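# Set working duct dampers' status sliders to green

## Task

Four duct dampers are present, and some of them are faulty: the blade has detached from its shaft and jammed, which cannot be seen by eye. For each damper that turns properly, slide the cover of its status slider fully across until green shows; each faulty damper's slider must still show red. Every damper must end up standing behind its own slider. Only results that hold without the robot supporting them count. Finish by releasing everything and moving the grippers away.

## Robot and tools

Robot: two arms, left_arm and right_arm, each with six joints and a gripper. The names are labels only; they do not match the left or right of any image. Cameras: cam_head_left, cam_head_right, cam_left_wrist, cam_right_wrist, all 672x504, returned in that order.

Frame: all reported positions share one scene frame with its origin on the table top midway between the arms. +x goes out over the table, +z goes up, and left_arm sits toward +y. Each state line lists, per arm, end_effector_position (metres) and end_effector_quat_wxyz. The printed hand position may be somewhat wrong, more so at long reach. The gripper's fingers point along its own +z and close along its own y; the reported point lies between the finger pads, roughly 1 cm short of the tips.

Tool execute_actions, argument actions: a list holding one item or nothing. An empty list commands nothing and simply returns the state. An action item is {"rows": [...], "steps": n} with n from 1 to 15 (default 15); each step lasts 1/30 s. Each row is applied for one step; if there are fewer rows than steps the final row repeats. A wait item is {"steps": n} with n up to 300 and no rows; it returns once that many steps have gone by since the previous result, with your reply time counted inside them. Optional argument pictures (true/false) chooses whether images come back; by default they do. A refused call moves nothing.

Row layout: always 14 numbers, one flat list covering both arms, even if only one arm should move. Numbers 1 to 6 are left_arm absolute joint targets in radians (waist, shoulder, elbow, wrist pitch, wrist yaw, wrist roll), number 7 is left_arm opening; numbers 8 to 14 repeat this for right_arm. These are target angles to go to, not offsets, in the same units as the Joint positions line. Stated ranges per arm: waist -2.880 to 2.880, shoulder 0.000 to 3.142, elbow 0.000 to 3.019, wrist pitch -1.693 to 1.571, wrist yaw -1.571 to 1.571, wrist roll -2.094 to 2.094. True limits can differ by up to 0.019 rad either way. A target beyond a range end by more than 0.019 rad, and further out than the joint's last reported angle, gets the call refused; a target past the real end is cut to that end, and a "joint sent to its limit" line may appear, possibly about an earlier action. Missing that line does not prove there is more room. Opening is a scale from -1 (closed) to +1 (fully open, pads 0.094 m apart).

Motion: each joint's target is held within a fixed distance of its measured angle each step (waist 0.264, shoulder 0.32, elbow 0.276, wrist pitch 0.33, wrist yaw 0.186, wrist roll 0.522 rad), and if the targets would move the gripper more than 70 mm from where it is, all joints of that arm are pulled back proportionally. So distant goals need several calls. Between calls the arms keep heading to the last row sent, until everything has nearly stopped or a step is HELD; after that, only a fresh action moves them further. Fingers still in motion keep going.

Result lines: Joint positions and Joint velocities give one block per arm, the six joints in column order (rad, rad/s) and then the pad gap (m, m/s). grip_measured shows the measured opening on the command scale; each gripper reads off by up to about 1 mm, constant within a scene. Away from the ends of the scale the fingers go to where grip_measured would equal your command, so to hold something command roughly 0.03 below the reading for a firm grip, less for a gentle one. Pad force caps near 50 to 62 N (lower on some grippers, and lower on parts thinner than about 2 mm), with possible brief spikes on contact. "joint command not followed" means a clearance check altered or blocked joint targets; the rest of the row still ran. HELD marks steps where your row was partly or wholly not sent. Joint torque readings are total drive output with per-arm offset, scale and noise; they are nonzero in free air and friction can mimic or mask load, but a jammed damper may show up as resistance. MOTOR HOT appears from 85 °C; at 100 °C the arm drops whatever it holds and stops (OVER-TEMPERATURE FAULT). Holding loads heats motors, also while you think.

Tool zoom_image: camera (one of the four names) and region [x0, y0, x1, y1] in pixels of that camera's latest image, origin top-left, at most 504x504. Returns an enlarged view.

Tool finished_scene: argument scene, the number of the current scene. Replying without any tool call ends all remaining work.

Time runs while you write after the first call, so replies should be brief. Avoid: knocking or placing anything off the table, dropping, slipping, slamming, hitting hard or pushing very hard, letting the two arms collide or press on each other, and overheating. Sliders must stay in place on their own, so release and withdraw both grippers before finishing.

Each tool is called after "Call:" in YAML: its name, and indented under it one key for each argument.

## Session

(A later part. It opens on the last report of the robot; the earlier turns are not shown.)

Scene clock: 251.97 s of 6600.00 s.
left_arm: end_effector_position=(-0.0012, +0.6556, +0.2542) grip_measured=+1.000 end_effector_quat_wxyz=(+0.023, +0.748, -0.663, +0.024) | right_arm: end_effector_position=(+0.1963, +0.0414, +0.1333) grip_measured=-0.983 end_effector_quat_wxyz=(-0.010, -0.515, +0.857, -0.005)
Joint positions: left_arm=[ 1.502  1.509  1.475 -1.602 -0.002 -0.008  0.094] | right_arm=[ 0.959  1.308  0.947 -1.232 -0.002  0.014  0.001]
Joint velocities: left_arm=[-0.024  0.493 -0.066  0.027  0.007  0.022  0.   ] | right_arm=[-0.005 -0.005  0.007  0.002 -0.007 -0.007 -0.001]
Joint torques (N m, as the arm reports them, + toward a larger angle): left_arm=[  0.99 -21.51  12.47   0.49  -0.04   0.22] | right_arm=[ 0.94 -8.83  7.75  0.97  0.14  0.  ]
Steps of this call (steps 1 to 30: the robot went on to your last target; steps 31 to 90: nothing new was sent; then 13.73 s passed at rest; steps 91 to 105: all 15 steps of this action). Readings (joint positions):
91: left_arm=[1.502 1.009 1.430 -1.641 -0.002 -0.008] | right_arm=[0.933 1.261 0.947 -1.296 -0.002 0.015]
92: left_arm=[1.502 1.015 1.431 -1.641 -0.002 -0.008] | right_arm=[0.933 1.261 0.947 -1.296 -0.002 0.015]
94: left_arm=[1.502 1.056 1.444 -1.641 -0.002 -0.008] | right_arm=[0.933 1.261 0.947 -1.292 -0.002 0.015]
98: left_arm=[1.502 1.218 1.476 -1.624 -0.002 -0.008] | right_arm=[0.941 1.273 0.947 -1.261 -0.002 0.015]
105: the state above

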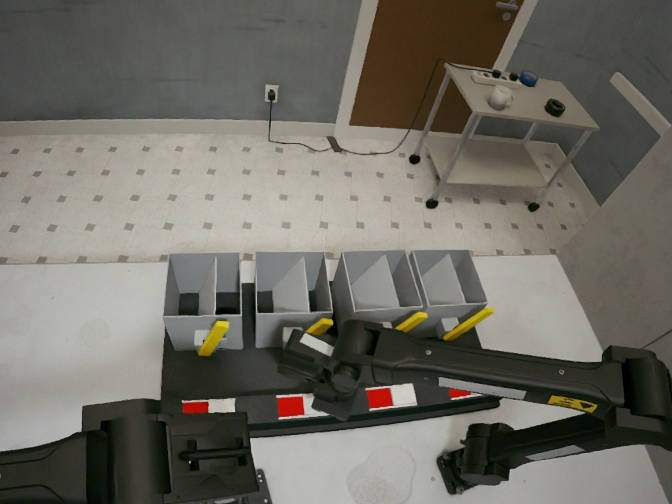

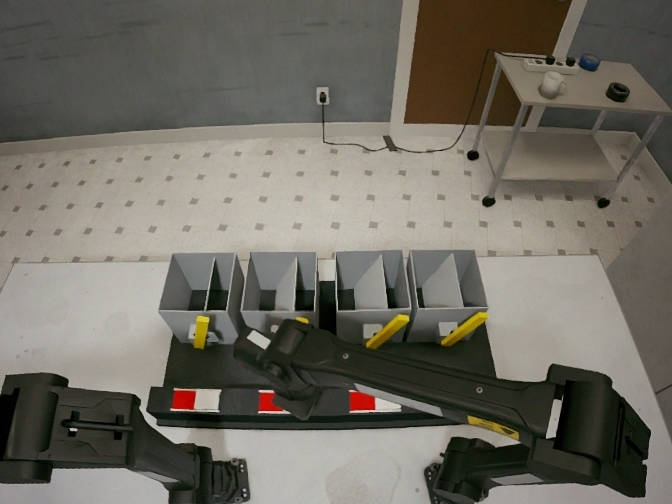

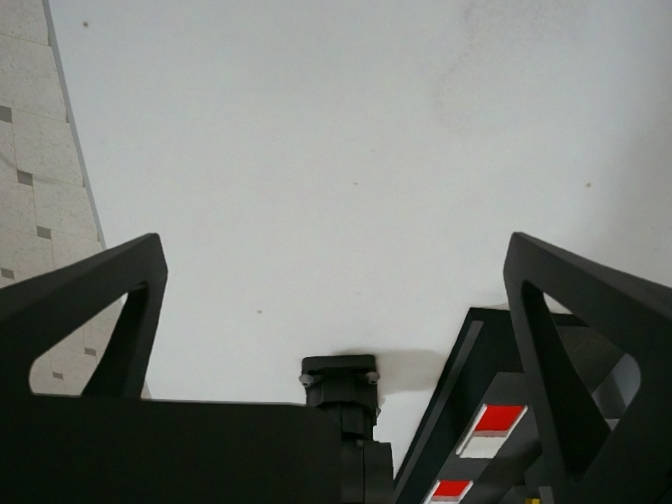

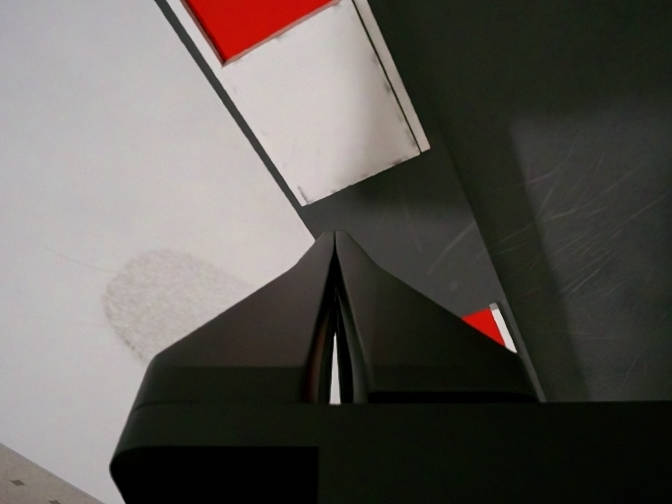

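Call:
execute_actions:
  actions:
    - {"rows":[[1.5,1.45,1.5,-1.6,0,0,1,0.95,1.315,0.93,-1.21,0,0,-1],[1.5,1.45,1.5,-1.6,0,0,1,0.94,1.32,0.92,-1.195,0,0,-1],[1.5,1.45,1.5,-1.6,0,0,1,0.93,1.325,0.91,-1.18,0,0,-1],[1.5,1.45,1.5,-1.6,0,0,1,0.925,1.33,0.9,-1.165,0,0,-1]],"steps":15}

Scene clock: 259.33 s of 6600.00 s.
left_arm: end_effector_position=(-0.0001, +0.6450, +0.2823) grip_measured=+1.000 end_effector_quat_wxyz=(-0.001, +0.748, -0.664, -0.002) | right_arm: end_effector_position=(+0.2040, +0.0323, +0.1119) grip_measured=-0.983 end_effector_quat_wxyz=(-0.013, -0.501, +0.865, -0.007)
Joint positions: left_arm=[ 1.502  1.437  1.472 -1.601 -0.002 -0.008  0.094] | right_arm=[ 0.927  1.325  0.902 -1.177 -0.002  0.014  0.001]
Joint velocities: left_arm=[-0.005 -0.005 -0.012  0.007 -0.051 -0.022  0.   ] | right_arm=[-0.015 -0.015  0.002 -0.007  0.007 -0.022  0.   ]
Joint torques (N m, as the arm reports them, + toward a larger angle): left_arm=[  0.71 -11.46  12.6    0.46  -0.06   0.14] | right_arm=[ 0.87 -8.97  7.8   0.93  0.14  0.  ]
Steps of this call (steps 1 to 30: the robot went on to your last target; steps 31 to 90: nothing new was sent; then 3.87 s passed at rest; steps 91 to 105: all 15 steps of this action). Readings (joint positions):
91: left_arm=[1.502 1.437 1.472 -1.601 -0.002 -0.008] | right_arm=[0.959 1.308 0.946 -1.229 -0.002 0.014]
92: left_arm=[1.502 1.437 1.472 -1.601 -0.002 -0.008] | right_arm=[0.958 1.308 0.942 -1.223 -0.002 0.014]
94: left_arm=[1.502 1.437 1.472 -1.601 -0.002 -0.008] | right_arm=[0.950 1.308 0.928 -1.200 -0.002 0.014]
98: left_arm=[1.502 1.437 1.472 -1.601 -0.002 -0.008] | right_arm=[0.929 1.319 0.905 -1.180 -0.002 0.014]
105: the state above

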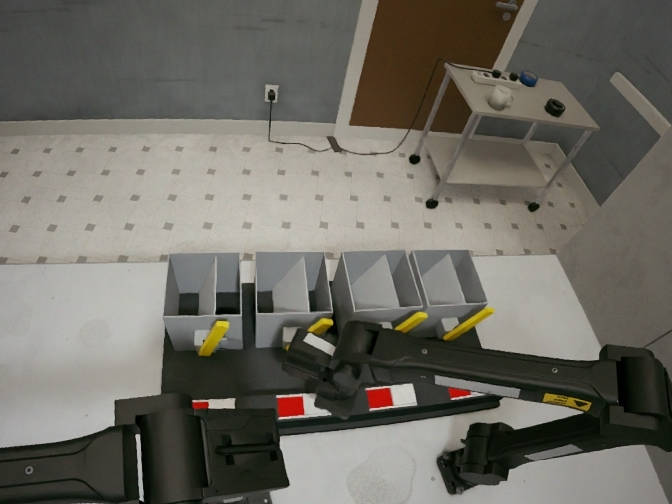

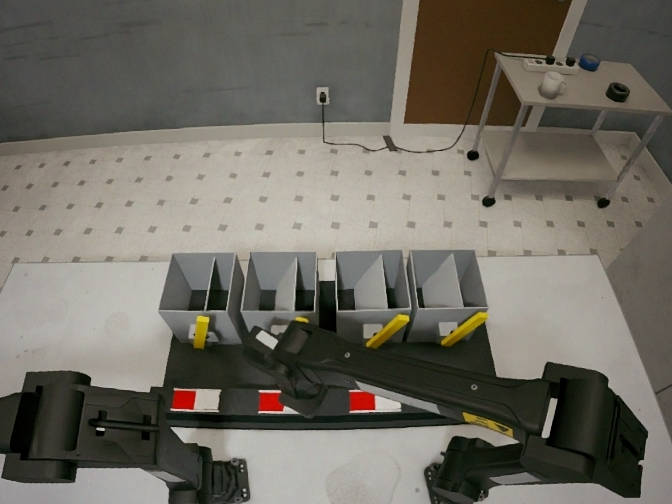

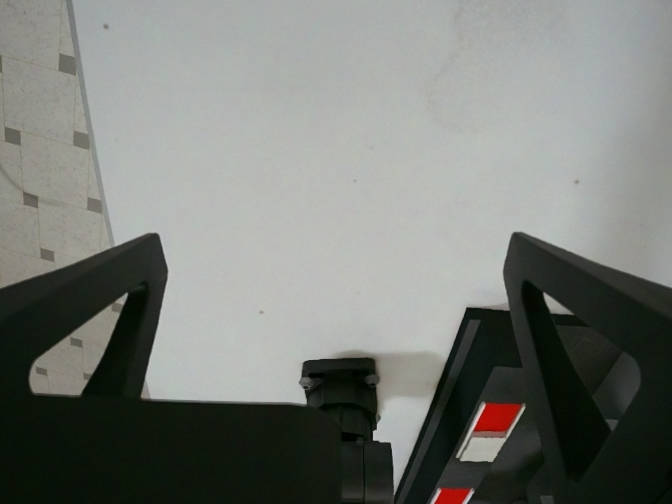

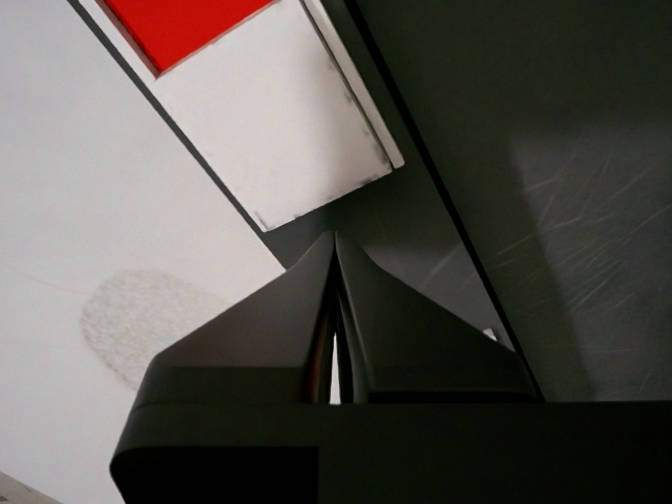

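Call:
execute_actions:
  actions:
    - {"rows":[[1.5,1.45,1.5,-1.6,0,0,1,0.96,1.38,0.96,-1.165,0,0,-1]],"steps":12}

Scene clock: 276.90 s of 6600.00 s.
left_arm: end_effector_position=(-0.0001, +0.6450, +0.2823) grip_measured=+1.000 end_effector_quat_wxyz=(-0.001, +0.748, -0.664, -0.002) | right_arm: end_effector_position=(+0.1978, +0.0422, +0.1013) grip_measured=-0.984 end_effector_quat_wxyz=(-0.025, -0.514, +0.857, -0.016)
Joint positions: left_arm=[ 1.502  1.437  1.472 -1.601 -0.002 -0.008  0.094] | right_arm=[ 0.958  1.373  0.917 -1.173  0.     0.014  0.001]
Joint velocities: left_arm=[-0.015 -0.015 -0.002  0.002 -0.007 -0.007  0.   ] | right_arm=[-0.024 -0.005  0.012 -0.017 -0.037  0.007 -0.001]
Joint torques (N m, as the arm reports them, + toward a larger angle): left_arm=[  0.96 -11.34  12.57   0.74  -0.07   0.14] | right_arm=[ 0.6  -8.81 10.78  0.66  0.04  0.01]
Steps of this call (steps 1 to 15: the robot went on to your last target; steps 16 to 90: nothing new was sent; then 14.17 s passed at rest; steps 91 to 102: all 12 steps of this action). Readings (joint positions):
91: left_arm=[1.502 1.437 1.472 -1.601 -0.002 -0.008] | right_arm=[0.929 1.328 0.903 -1.177 -0.001 0.014]
92: left_arm=[1.502 1.437 1.472 -1.601 -0.002 -0.008] | right_arm=[0.934 1.335 0.906 -1.177 -0.001 0.014]
94: left_arm=[1.502 1.437 1.472 -1.601 -0.002 -0.008] | right_arm=[0.947 1.355 0.911 -1.176 -0.001 0.014]
98: left_arm=[1.502 1.437 1.472 -1.601 -0.002 -0.008] | right_arm=[0.958 1.373 0.916 -1.173 0.000 0.014]
102: the state above

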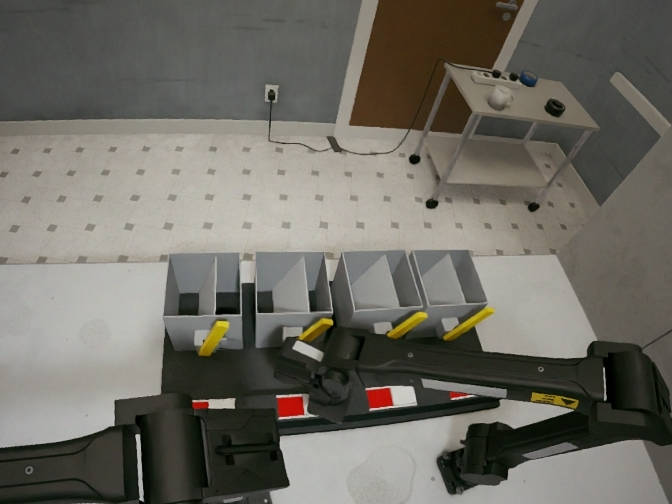

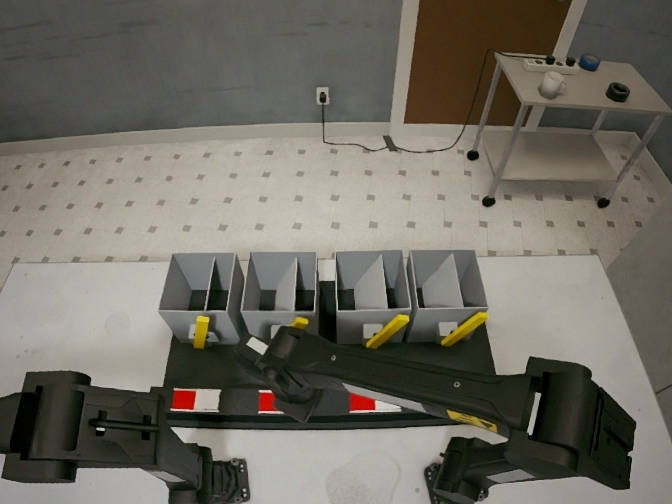

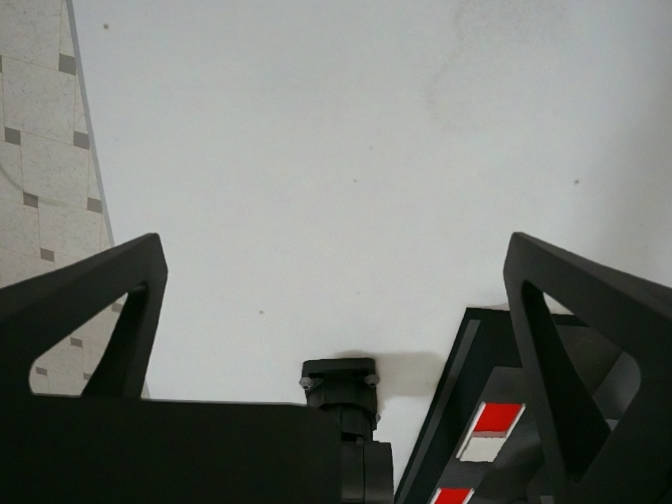

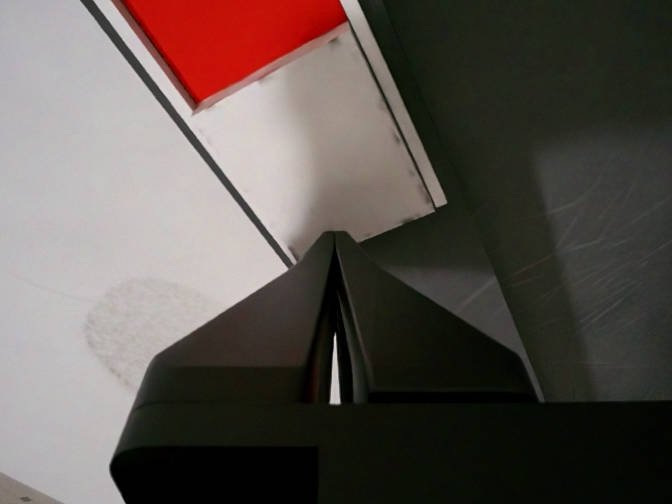

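Call:
execute_actions:
  actions:
    - {"rows":[[1.5,1.45,1.5,-1.6,0,0,1,0.955,1.39,0.99,-1.17,0,0,-1],[1.5,1.45,1.5,-1.6,0,0,1,0.955,1.40,1.0,-1.17,0,0,-1],[1.5,1.45,1.5,-1.6,0,0,1,0.955,1.41,1.01,-1.16,0,0,-1],[1.5,1.45,1.5,-1.6,0,0,1,0.955,1.42,1.01,-1.15,0,0,-1],[1.5,1.45,1.5,-1.6,0,0,1,0.955,1.43,1.01,-1.14,0,0,-1],[1.5,1.45,1.5,-1.6,0,0,1,0.955,1.44,1.0,-1.13,0,0,-1],[1.5,1.45,1.5,-1.6,0,0,1,0.955,1.45,0.99,-1.12,0,0,-1],[1.5,1.45,1.5,-1.6,0,0,1,0.955,1.455,0.98,-1.11,0,0,-1]],"steps":15}

Scene clock: 286.40 s of 6600.00 s.
left_arm: end_effector_position=(-0.0001, +0.6450, +0.2823) grip_measured=+1.000 end_effector_quat_wxyz=(-0.001, +0.748, -0.664, -0.002) | right_arm: end_effector_position=(+0.2112, +0.0689, +0.0994) grip_measured=-0.984 end_effector_quat_wxyz=(-0.007, -0.514, +0.858, -0.004)
Joint positions: left_arm=[ 1.502  1.437  1.472 -1.601 -0.002 -0.008  0.094] | right_arm=[ 0.958  1.426  0.965 -1.126 -0.001  0.013  0.001]
Joint velocities: left_arm=[ 0.005  0.005 -0.012 -0.007  0.037 -0.037  0.   ] | right_arm=[-0.015 -0.005 -0.027 -0.017 -0.066 -0.007 -0.   ]
Joint torques (N m, as the arm reports them, + toward a larger angle): left_arm=[  0.13 -10.68  12.53   0.63   0.     0.13] | right_arm=[ 0.35 -8.64  9.01  1.05  0.12  0.01]
Steps of this call (steps 1 to 15: the robot went on to your last target; steps 16 to 90: nothing new was sent; then 6.00 s passed at rest; steps 91 to 105: all 15 steps of this action). Readings (joint positions):
91: left_arm=[1.502 1.437 1.472 -1.601 -0.002 -0.008] | right_arm=[0.958 1.374 0.918 -1.173 0.000 0.014]
92: left_arm=[1.502 1.437 1.472 -1.601 -0.002 -0.008] | right_arm=[0.958 1.376 0.922 -1.173 0.000 0.014]
94: left_arm=[1.502 1.437 1.472 -1.601 -0.002 -0.008] | right_arm=[0.958 1.387 0.939 -1.171 0.000 0.014]
98: left_arm=[1.502 1.437 1.472 -1.601 -0.002 -0.008] | right_arm=[0.958 1.422 0.960 -1.137 0.000 0.014]
105: the state above

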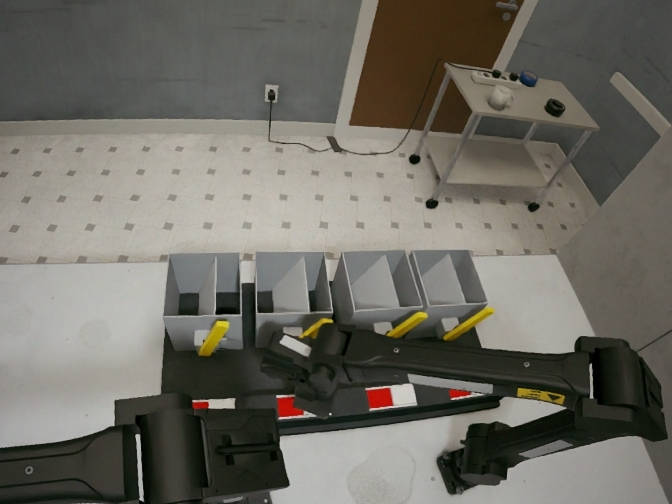

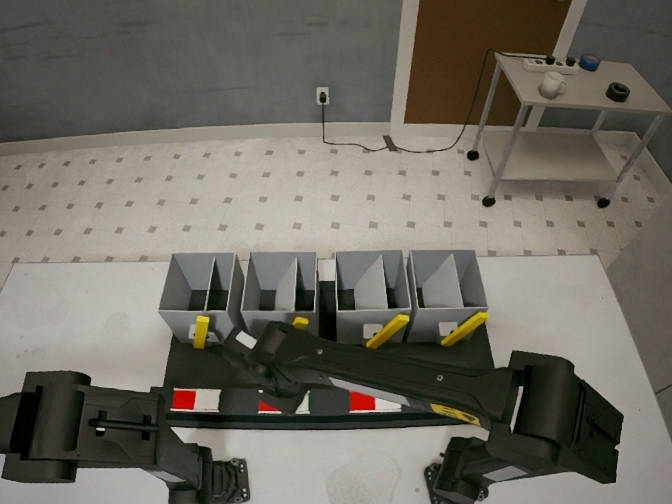

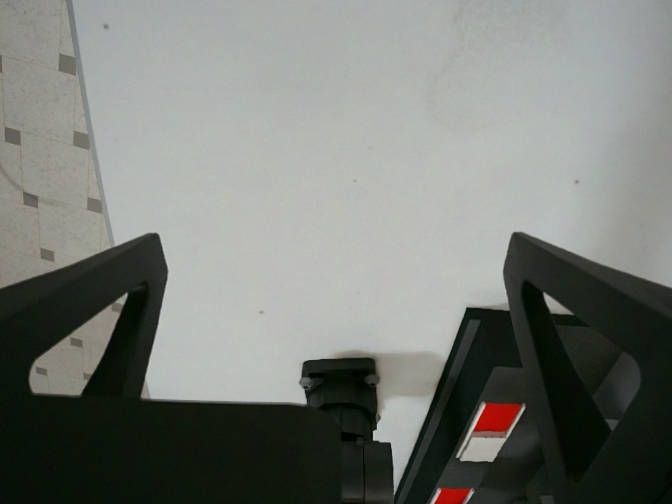

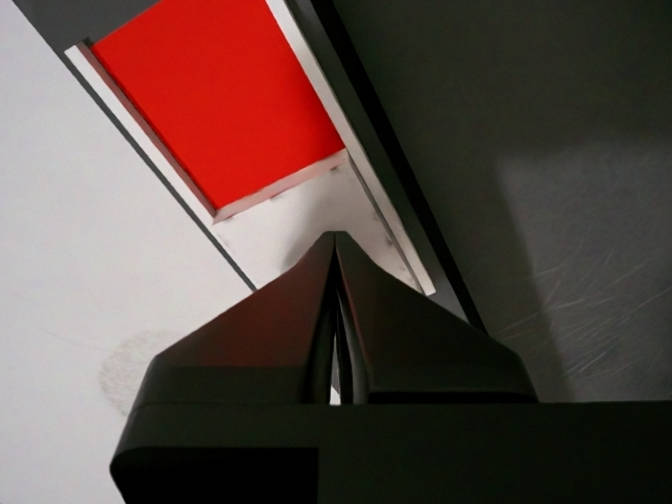

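Call:
execute_actions:
  actions:
    - {"rows":[[1.5,1.45,1.5,-1.6,0,0,1,0.96,1.47,0.96,-1.10,0,0,-1],[1.5,1.45,1.5,-1.6,0,0,1,0.965,1.48,0.96,-1.09,0,0,-1],[1.5,1.45,1.5,-1.6,0,0,1,0.972,1.49,0.967,-1.085,0,0,-1],[1.5,1.45,1.5,-1.6,0,0,1,0.98,1.50,0.974,-1.08,0,0,-1],[1.5,1.45,1.5,-1.6,0,0,1,0.987,1.512,0.981,-1.075,0,0,-1],[1.5,1.45,1.5,-1.6,0,0,1,0.994,1.524,0.988,-1.07,0,0,-1],[1.5,1.45,1.5,-1.6,0,0,1,1.001,1.536,0.995,-1.065,0,0,-1],[1.5,1.45,1.5,-1.6,0,0,1,1.008,1.548,1.002,-1.06,0,0,-1],[1.5,1.45,1.5,-1.6,0,0,1,1.015,1.56,1.009,-1.055,0,0,-1],[1.5,1.45,1.5,-1.6,0,0,1,1.022,1.572,1.016,-1.05,0,0,-1],[1.5,1.45,1.5,-1.6,0,0,1,1.028,1.582,1.022,-1.045,0,0,-1]],"steps":15}

Call:
execute_actions:
  actions:
    - {"steps":10}

Scene clock: 296.50 s of 6600.00 s.
left_arm: end_effector_position=(-0.0001, +0.6450, +0.2823) grip_measured=+1.000 end_effector_quat_wxyz=(-0.001, +0.748, -0.664, -0.002) | right_arm: end_effector_position=(+0.2104, +0.1210, +0.0986) grip_measured=-0.984 end_effector_quat_wxyz=(+0.021, -0.541, +0.841, +0.009)
Joint positions: left_arm=[ 1.502  1.437  1.472 -1.601 -0.002 -0.008  0.094] | right_arm=[ 1.02   1.506  1.049 -1.069  0.007  0.012  0.001]
Joint velocities: left_arm=[-0.015 -0.005 -0.017  0.002 -0.051 -0.007  0.   ] | right_arm=[ 0.015 -0.005  0.017  0.022  0.007 -0.051  0.   ]
Joint torques (N m, as the arm reports them, + toward a larger angle): left_arm=[  0.78 -11.48  12.32   0.49  -0.05   0.13] | right_arm=[ 1.03 -5.92  6.01  1.37 -0.23  0.02]
Steps of this call (steps 1 to 15: the robot went on to your last target; steps 16 to 90: nothing new was sent; then 6.60 s passed at rest; steps 91 to 105: all 15 steps of this action). Readings (joint positions):
91: left_arm=[1.502 1.437 1.472 -1.601 -0.002 -0.008] | right_arm=[0.958 1.426 0.965 -1.126 -0.001 0.013]
92: left_arm=[1.502 1.437 1.472 -1.601 -0.002 -0.008] | right_arm=[0.958 1.426 0.965 -1.124 -0.002 0.013]
94: left_arm=[1.502 1.437 1.472 -1.601 -0.002 -0.008] | right_arm=[0.962 1.429 0.966 -1.117 -0.002 0.013]
98: left_arm=[1.502 1.437 1.472 -1.601 -0.002 -0.008] | right_arm=[0.983 1.456 0.994 -1.097 0.000 0.013]
105: the state above

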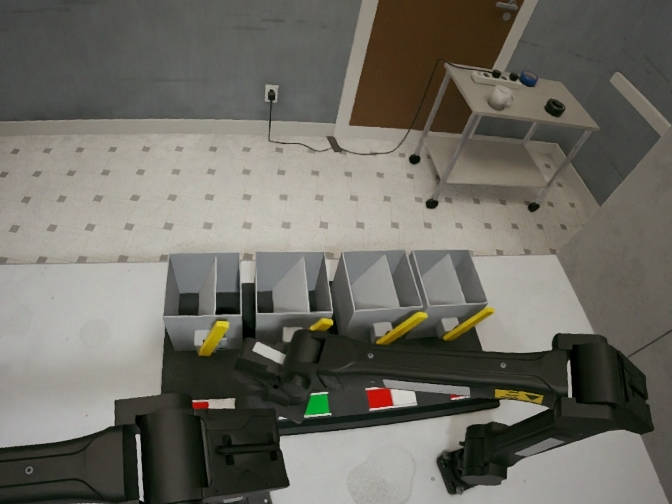

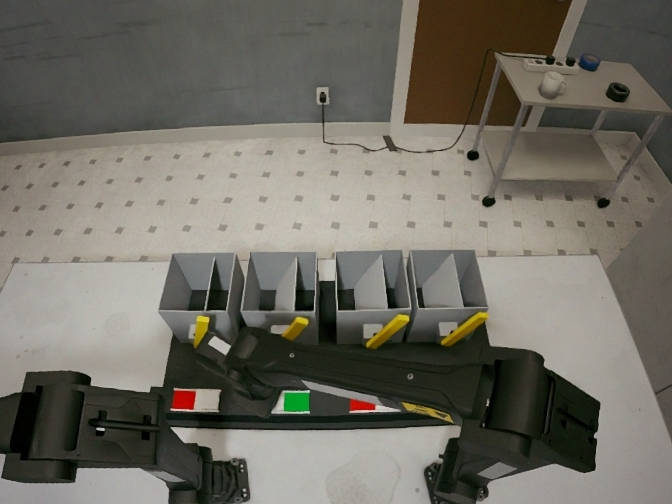

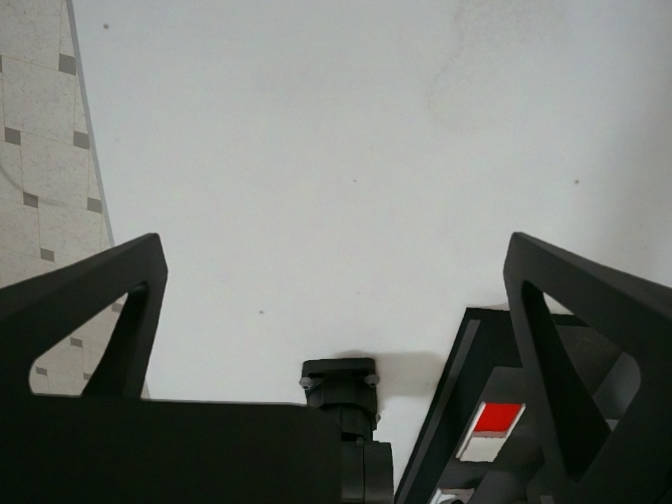

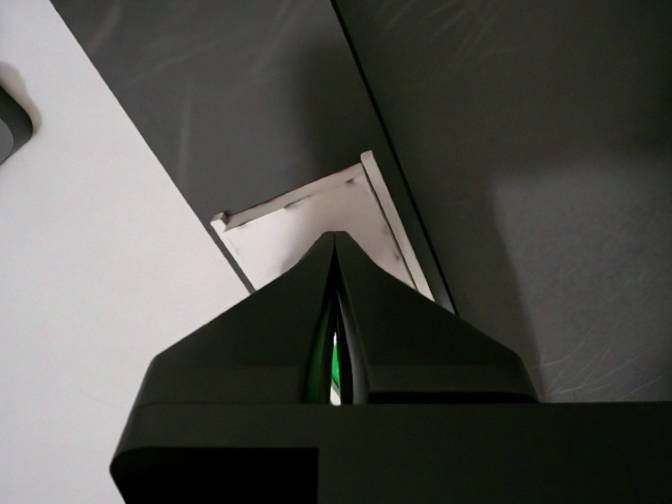

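Scene clock: 296.83 s of 6600.00 s.
left_arm: end_effector_position=(-0.0001, +0.6450, +0.2823) grip_measured=+1.000 end_effector_quat_wxyz=(-0.001, +0.748, -0.664, -0.002) | right_arm: end_effector_position=(+0.2105, +0.1211, +0.0986) grip_measured=-0.984 end_effector_quat_wxyz=(+0.021, -0.541, +0.841, +0.010)
Joint positions: left_arm=[ 1.502  1.437  1.472 -1.601 -0.002 -0.008  0.094] | right_arm=[ 1.02   1.506  1.049 -1.069  0.007  0.012  0.001]
Joint velocities: left_arm=[-0.005 -0.015 -0.007 -0.002  0.007 -0.007  0.   ] | right_arm=[-0.005 -0.005 -0.007 -0.017  0.051  0.037  0.   ]
Joint torques (N m, as the arm reports them, + toward a larger angle): left_arm=[  1.07 -11.38  12.57   0.68  -0.03   0.13] | right_arm=[ 1.24 -5.93  5.99  1.48 -0.28  0.02]
Steps of this call (steps 1 to 10: the robot went on to your last target). Readings (joint positions):
1: left_arm=[1.502 1.437 1.472 -1.601 -0.002 -0.008] | right_arm=[1.020 1.506 1.049 -1.069 0.007 0.012]
2: left_arm=[1.502 1.437 1.472 -1.601 -0.002 -0.008] | right_arm=[1.020 1.506 1.049 -1.069 0.007 0.012]
4: left_arm=[1.502 1.437 1.472 -1.601 -0.002 -0.008] | right_arm=[1.020 1.506 1.049 -1.069 0.007 0.012]
8: left_arm=[1.502 1.437 1.472 -1.601 -0.002 -0.008] | right_arm=[1.020 1.506 1.049 -1.069 0.007 0.012]
10: the state above

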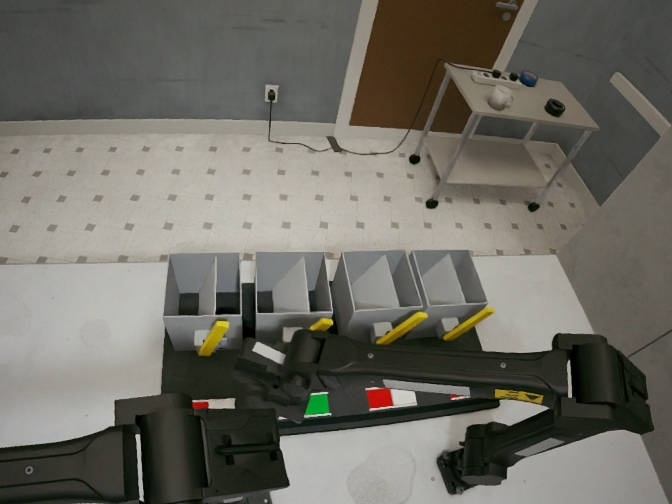

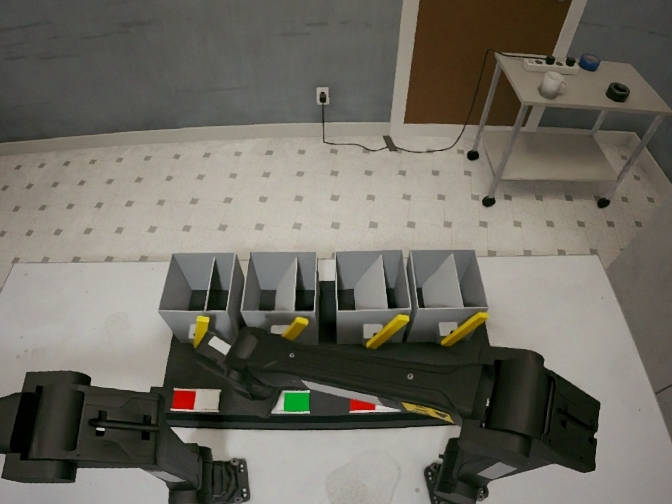

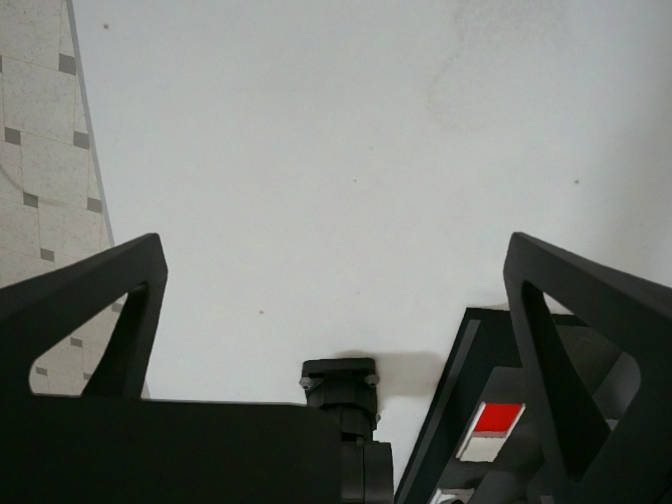

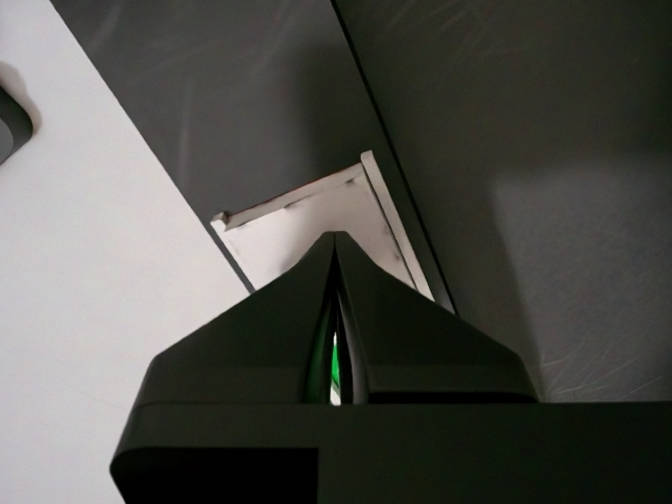

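Call:
execute_actions:
  actions:
    - {"rows":[[1.5,1.45,1.5,-1.6,0,0,1,1.02,1.50,1.10,-1.1,0,0,-1],[1.5,1.45,1.5,-1.6,0,0,1,1.02,1.50,1.14,-1.13,0,0,-1],[1.5,1.45,1.5,-1.6,0,0,1,1.02,1.50,1.17,-1.16,0,0,-1],[1.5,1.45,1.5,-1.6,0,0,1,1.03,1.52,1.2,-1.18,0,0,-1],[1.5,1.45,1.5,-1.6,0,0,1,1.04,1.55,1.23,-1.19,0,0,-1],[1.5,1.45,1.5,-1.6,0,0,1,1.05,1.58,1.26,-1.2,0,0,-1],[1.5,1.45,1.5,-1.6,0,0,1,1.06,1.61,1.29,-1.21,0,0,-1],[1.5,1.45,1.5,-1.6,0,0,1,1.07,1.64,1.32,-1.21,0,0,-1],[1.5,1.45,1.5,-1.6,0,0,1,1.08,1.67,1.35,-1.21,0,0,-1],[1.5,1.45,1.5,-1.6,0,0,1,1.09,1.70,1.38,-1.22,0,0,-1],[1.5,1.45,1.5,-1.6,0,0,1,1.10,1.72,1.39,-1.22,0,0,-1],[1.5,1.45,1.5,-1.6,0,0,1,1.11,1.73,1.39,-1.21,0,0,-1]],"steps":15}

Call:
execute_actions:
  actions:
    - {"steps":15}

Scene clock: 306.97 s of 6600.00 s.
left_arm: end_effector_position=(-0.0001, +0.6450, +0.2823) grip_measured=+1.000 end_effector_quat_wxyz=(-0.001, +0.748, -0.664, -0.002) | right_arm: end_effector_position=(+0.2038, +0.2198, +0.1178) grip_measured=-0.984 end_effector_quat_wxyz=(+0.008, -0.578, +0.816, +0.005)
Joint positions: left_arm=[ 1.502  1.437  1.472 -1.601 -0.002 -0.008  0.094] | right_arm=[ 1.109  1.721  1.37  -1.202  0.002  0.012  0.001]
Joint velocities: left_arm=[ 0.005 -0.015 -0.017  0.002 -0.007 -0.007  0.   ] | right_arm=[ 0.21   0.347 -0.002 -0.022 -0.066  0.037 -0.001]
Joint torques (N m, as the arm reports them, + toward a larger angle): left_arm=[  0.68 -10.38  12.34   0.47  -0.01   0.15] | right_arm=[ -0.57 -17.52   9.76   0.44   0.     0.02]
Steps of this call (steps 1 to 15: the robot went on to your last target; steps 16 to 90: nothing new was sent; then 6.63 s passed at rest; steps 91 to 105: all 15 steps of this action). Readings (joint positions):
91: left_arm=[1.502 1.437 1.472 -1.601 -0.002 -0.008] | right_arm=[1.020 1.503 1.054 -1.074 0.006 0.012]
92: left_arm=[1.502 1.437 1.472 -1.601 -0.002 -0.008] | right_arm=[1.020 1.503 1.059 -1.086 0.004 0.012]
94: left_arm=[1.502 1.437 1.472 -1.601 -0.002 -0.008] | right_arm=[1.020 1.505 1.083 -1.132 0.003 0.012]
98: left_arm=[1.502 1.437 1.472 -1.601 -0.002 -0.008] | right_arm=[1.036 1.558 1.208 -1.195 0.003 0.012]
105: the state above

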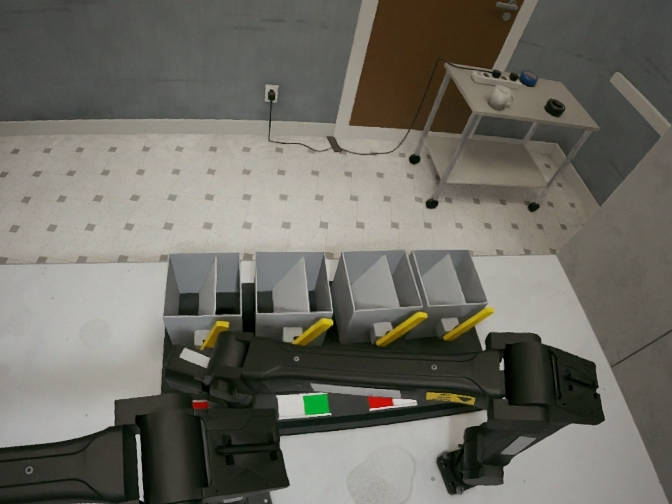

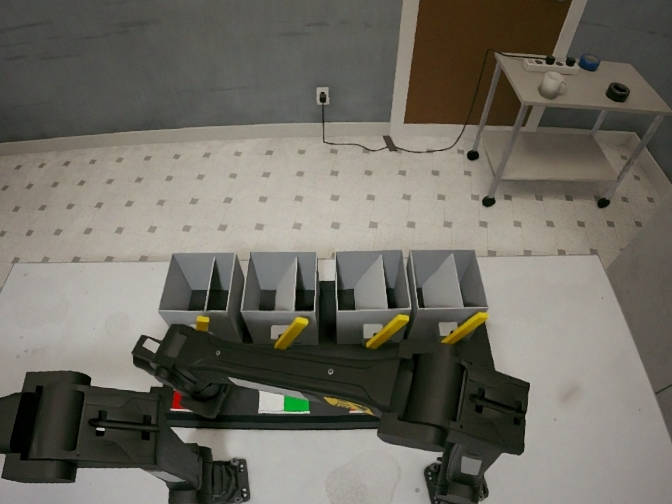

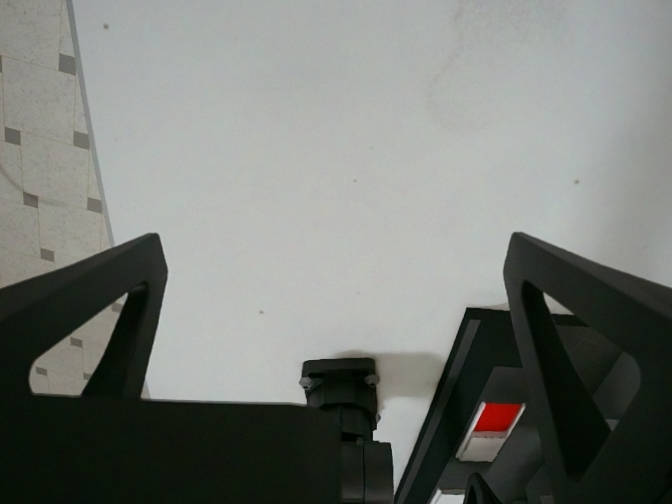

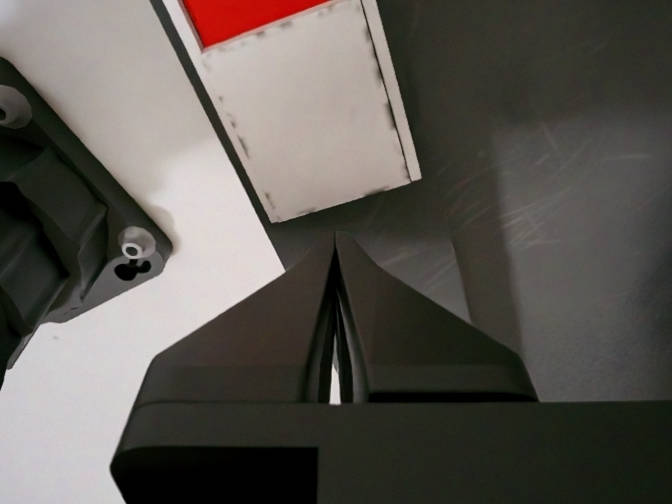

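Scene clock: 307.47 s of 6600.00 s.
left_arm: end_effector_position=(-0.0001, +0.6450, +0.2823) grip_measured=+1.000 end_effector_quat_wxyz=(-0.001, +0.748, -0.664, -0.002) | right_arm: end_effector_position=(+0.2000, +0.2204, +0.1081) grip_measured=-0.984 end_effector_quat_wxyz=(-0.001, -0.581, +0.814, -0.001)
Joint positions: left_arm=[ 1.502  1.437  1.472 -1.601 -0.002 -0.008  0.094] | right_arm=[ 1.116  1.741  1.37  -1.203  0.001  0.012  0.001]
Joint velocities: left_arm=[ 0.005 -0.005 -0.007  0.012 -0.051  0.066  0.   ] | right_arm=[ 0.005 -0.015 -0.007 -0.017 -0.007 -0.081  0.001]
Joint torques (N m, as the arm reports them, + toward a larger angle): left_arm=[  0.44 -11.62  12.27   0.54  -0.02   0.15] | right_arm=[ -0.25 -17.35   9.69   0.31   0.01   0.02]
Steps of this call (steps 1 to 15: the robot went on to your last target). Readings (joint positions):
1: left_arm=[1.502 1.437 1.472 -1.601 -0.002 -0.008] | right_arm=[1.115 1.733 1.370 -1.203 0.001 0.012]
2: left_arm=[1.502 1.437 1.472 -1.601 -0.002 -0.008] | right_arm=[1.118 1.740 1.370 -1.203 0.001 0.012]
4: left_arm=[1.502 1.437 1.472 -1.601 -0.002 -0.008] | right_arm=[1.119 1.744 1.370 -1.203 0.001 0.012]
8: left_arm=[1.502 1.437 1.472 -1.601 -0.002 -0.008] | right_arm=[1.116 1.741 1.370 -1.204 0.001 0.012]
15: the state above

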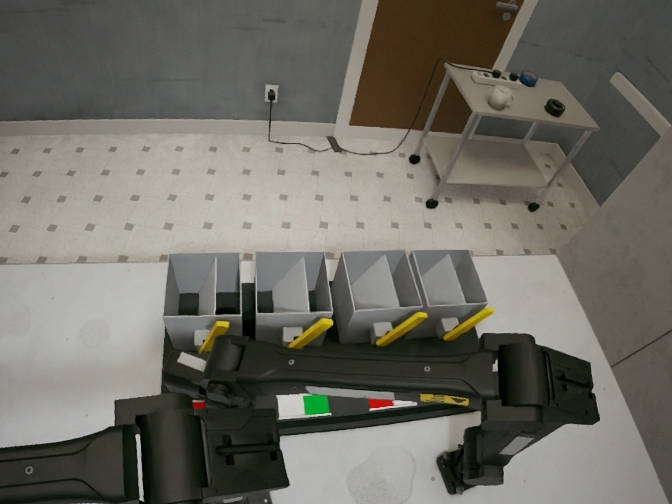

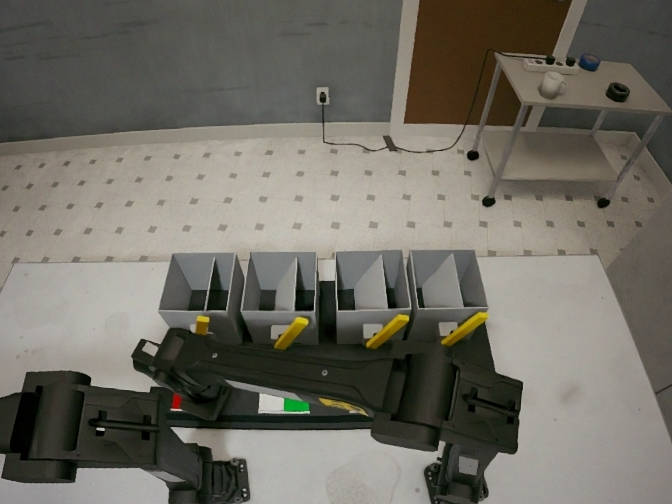

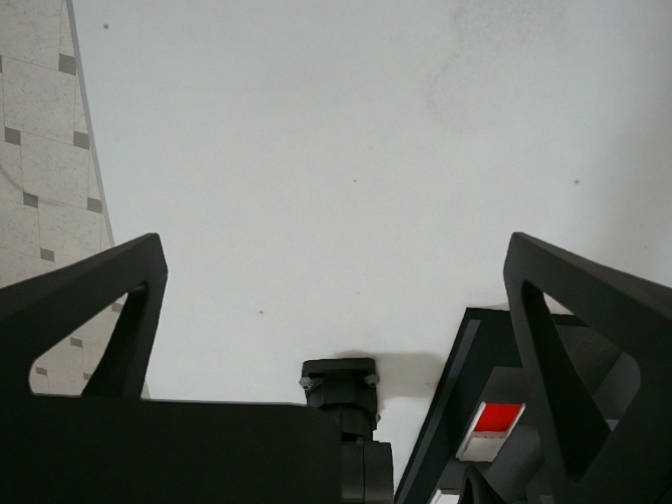

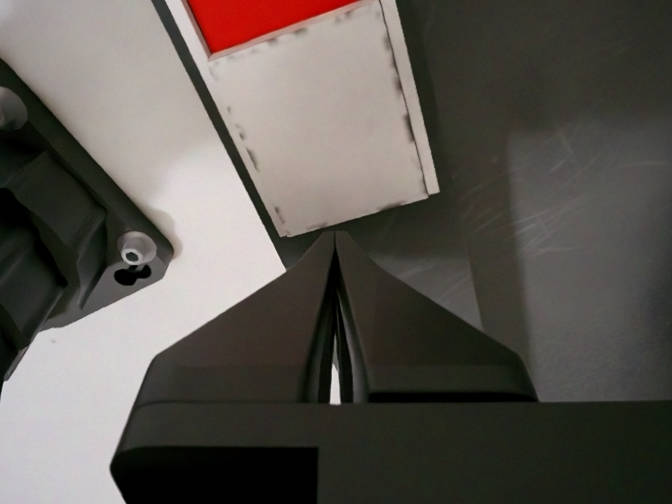

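Call:
execute_actions:
  actions:
    - {"rows":[[1.5,1.5,1.55,-1.6,0,0,1,1.11,1.74,1.41,-1.21,0,0,-1],[1.5,1.55,1.6,-1.6,0,0,1,1.105,1.75,1.43,-1.21,0,0,-1],[1.5,1.6,1.65,-1.6,0,0,1,1.10,1.765,1.445,-1.21,0,0,-1],[1.5,1.65,1.7,-1.6,0,0,1,1.10,1.78,1.46,-1.21,0,0,-1],[1.5,1.7,1.7,-1.6,0,0,1,1.10,1.79,1.47,-1.21,0,0,-1],[1.5,1.7,1.7,-1.6,0,0,1,1.10,1.80,1.47,-1.21,0,0,-1],[1.5,1.7,1.7,-1.6,0,0,1,1.10,1.81,1.47,-1.2,0,0,-1]],"steps":15}

Scene clock: 316.70 s of 6600.00 s.
left_arm: end_effector_position=(-0.0102, +0.7359, +0.2281) grip_measured=+1.000 end_effector_quat_wxyz=(+0.026, +0.747, -0.663, +0.028) | right_arm: end_effector_position=(+0.2123, +0.2386, +0.1025) grip_measured=-0.984 end_effector_quat_wxyz=(+0.001, -0.576, +0.817, -0.000)
Joint positions: left_arm=[ 1.502  1.733  1.681 -1.595 -0.002 -0.008  0.094] | right_arm=[ 1.104  1.795  1.43  -1.205  0.001  0.012  0.001]
Joint velocities: left_arm=[-0.015 -0.103 -0.007  0.002 -0.007 -0.007  0.   ] | right_arm=[-0.024  0.015  0.007  0.002  0.007  0.051 -0.   ]
Joint torques (N m, as the arm reports them, + toward a larger angle): left_arm=[  0.73 -19.33  11.61   0.36  -0.04   0.15] | right_arm=[  0.15 -15.77  11.08   0.8    0.01   0.02]
Steps of this call (steps 1 to 15: the robot went on to your last target; steps 16 to 90: nothing new was sent; then 5.73 s passed at rest; steps 91 to 105: all 15 steps of this action). Readings (joint positions):
91: left_arm=[1.502 1.441 1.475 -1.602 -0.002 -0.008] | right_arm=[1.116 1.741 1.370 -1.204 0.001 0.012]
92: left_arm=[1.502 1.453 1.492 -1.604 -0.002 -0.008] | right_arm=[1.115 1.741 1.370 -1.203 0.001 0.012]
94: left_arm=[1.502 1.513 1.571 -1.607 -0.002 -0.008] | right_arm=[1.114 1.745 1.377 -1.204 0.001 0.012]
98: left_arm=[1.502 1.660 1.694 -1.596 -0.002 -0.008] | right_arm=[1.107 1.777 1.420 -1.205 0.001 0.012]
105: the state above

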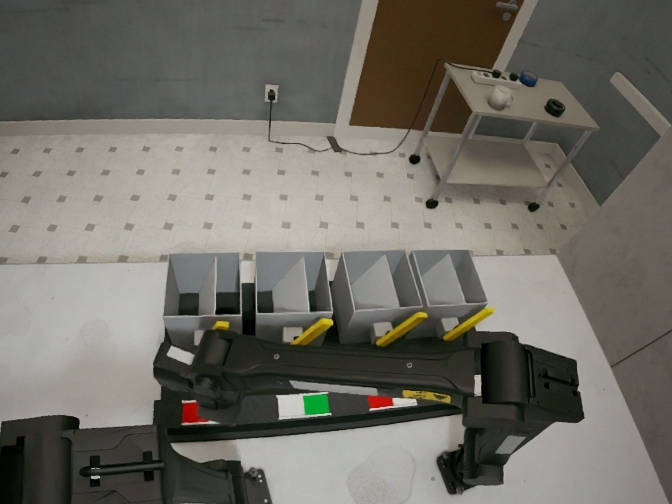

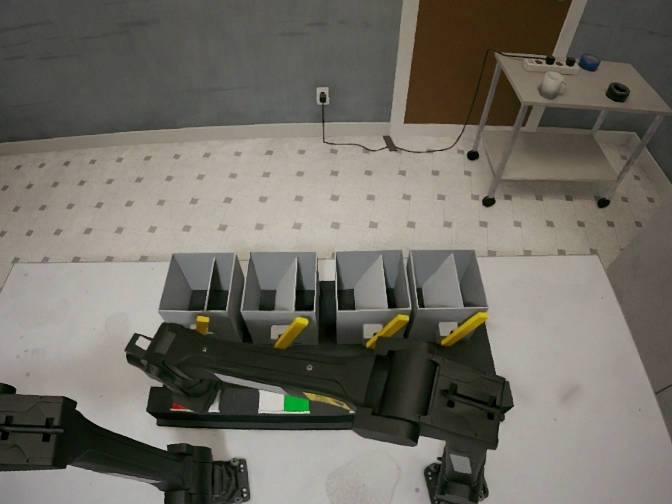

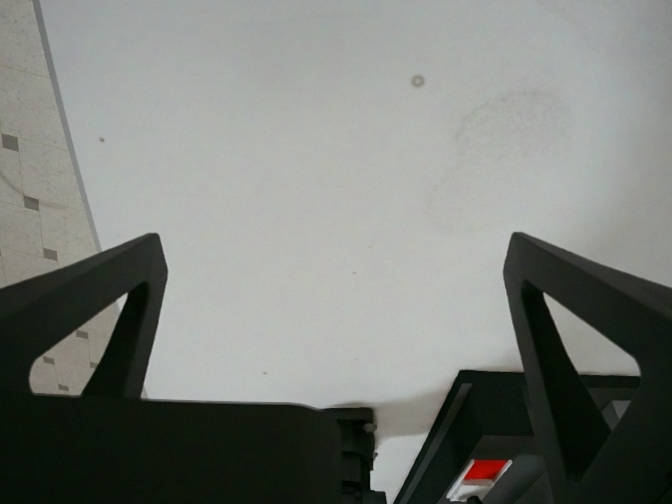

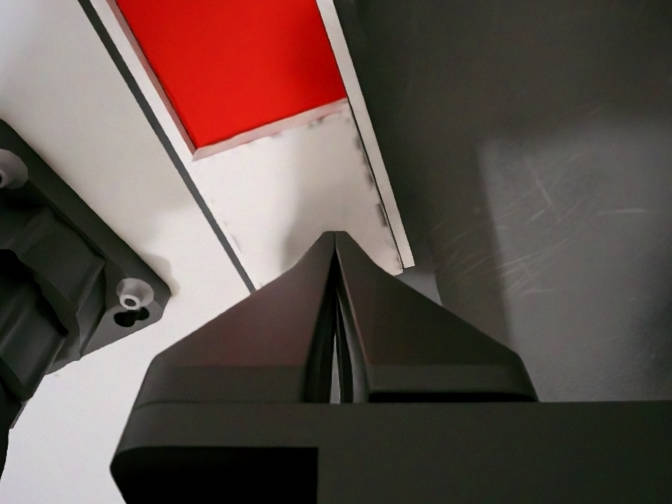

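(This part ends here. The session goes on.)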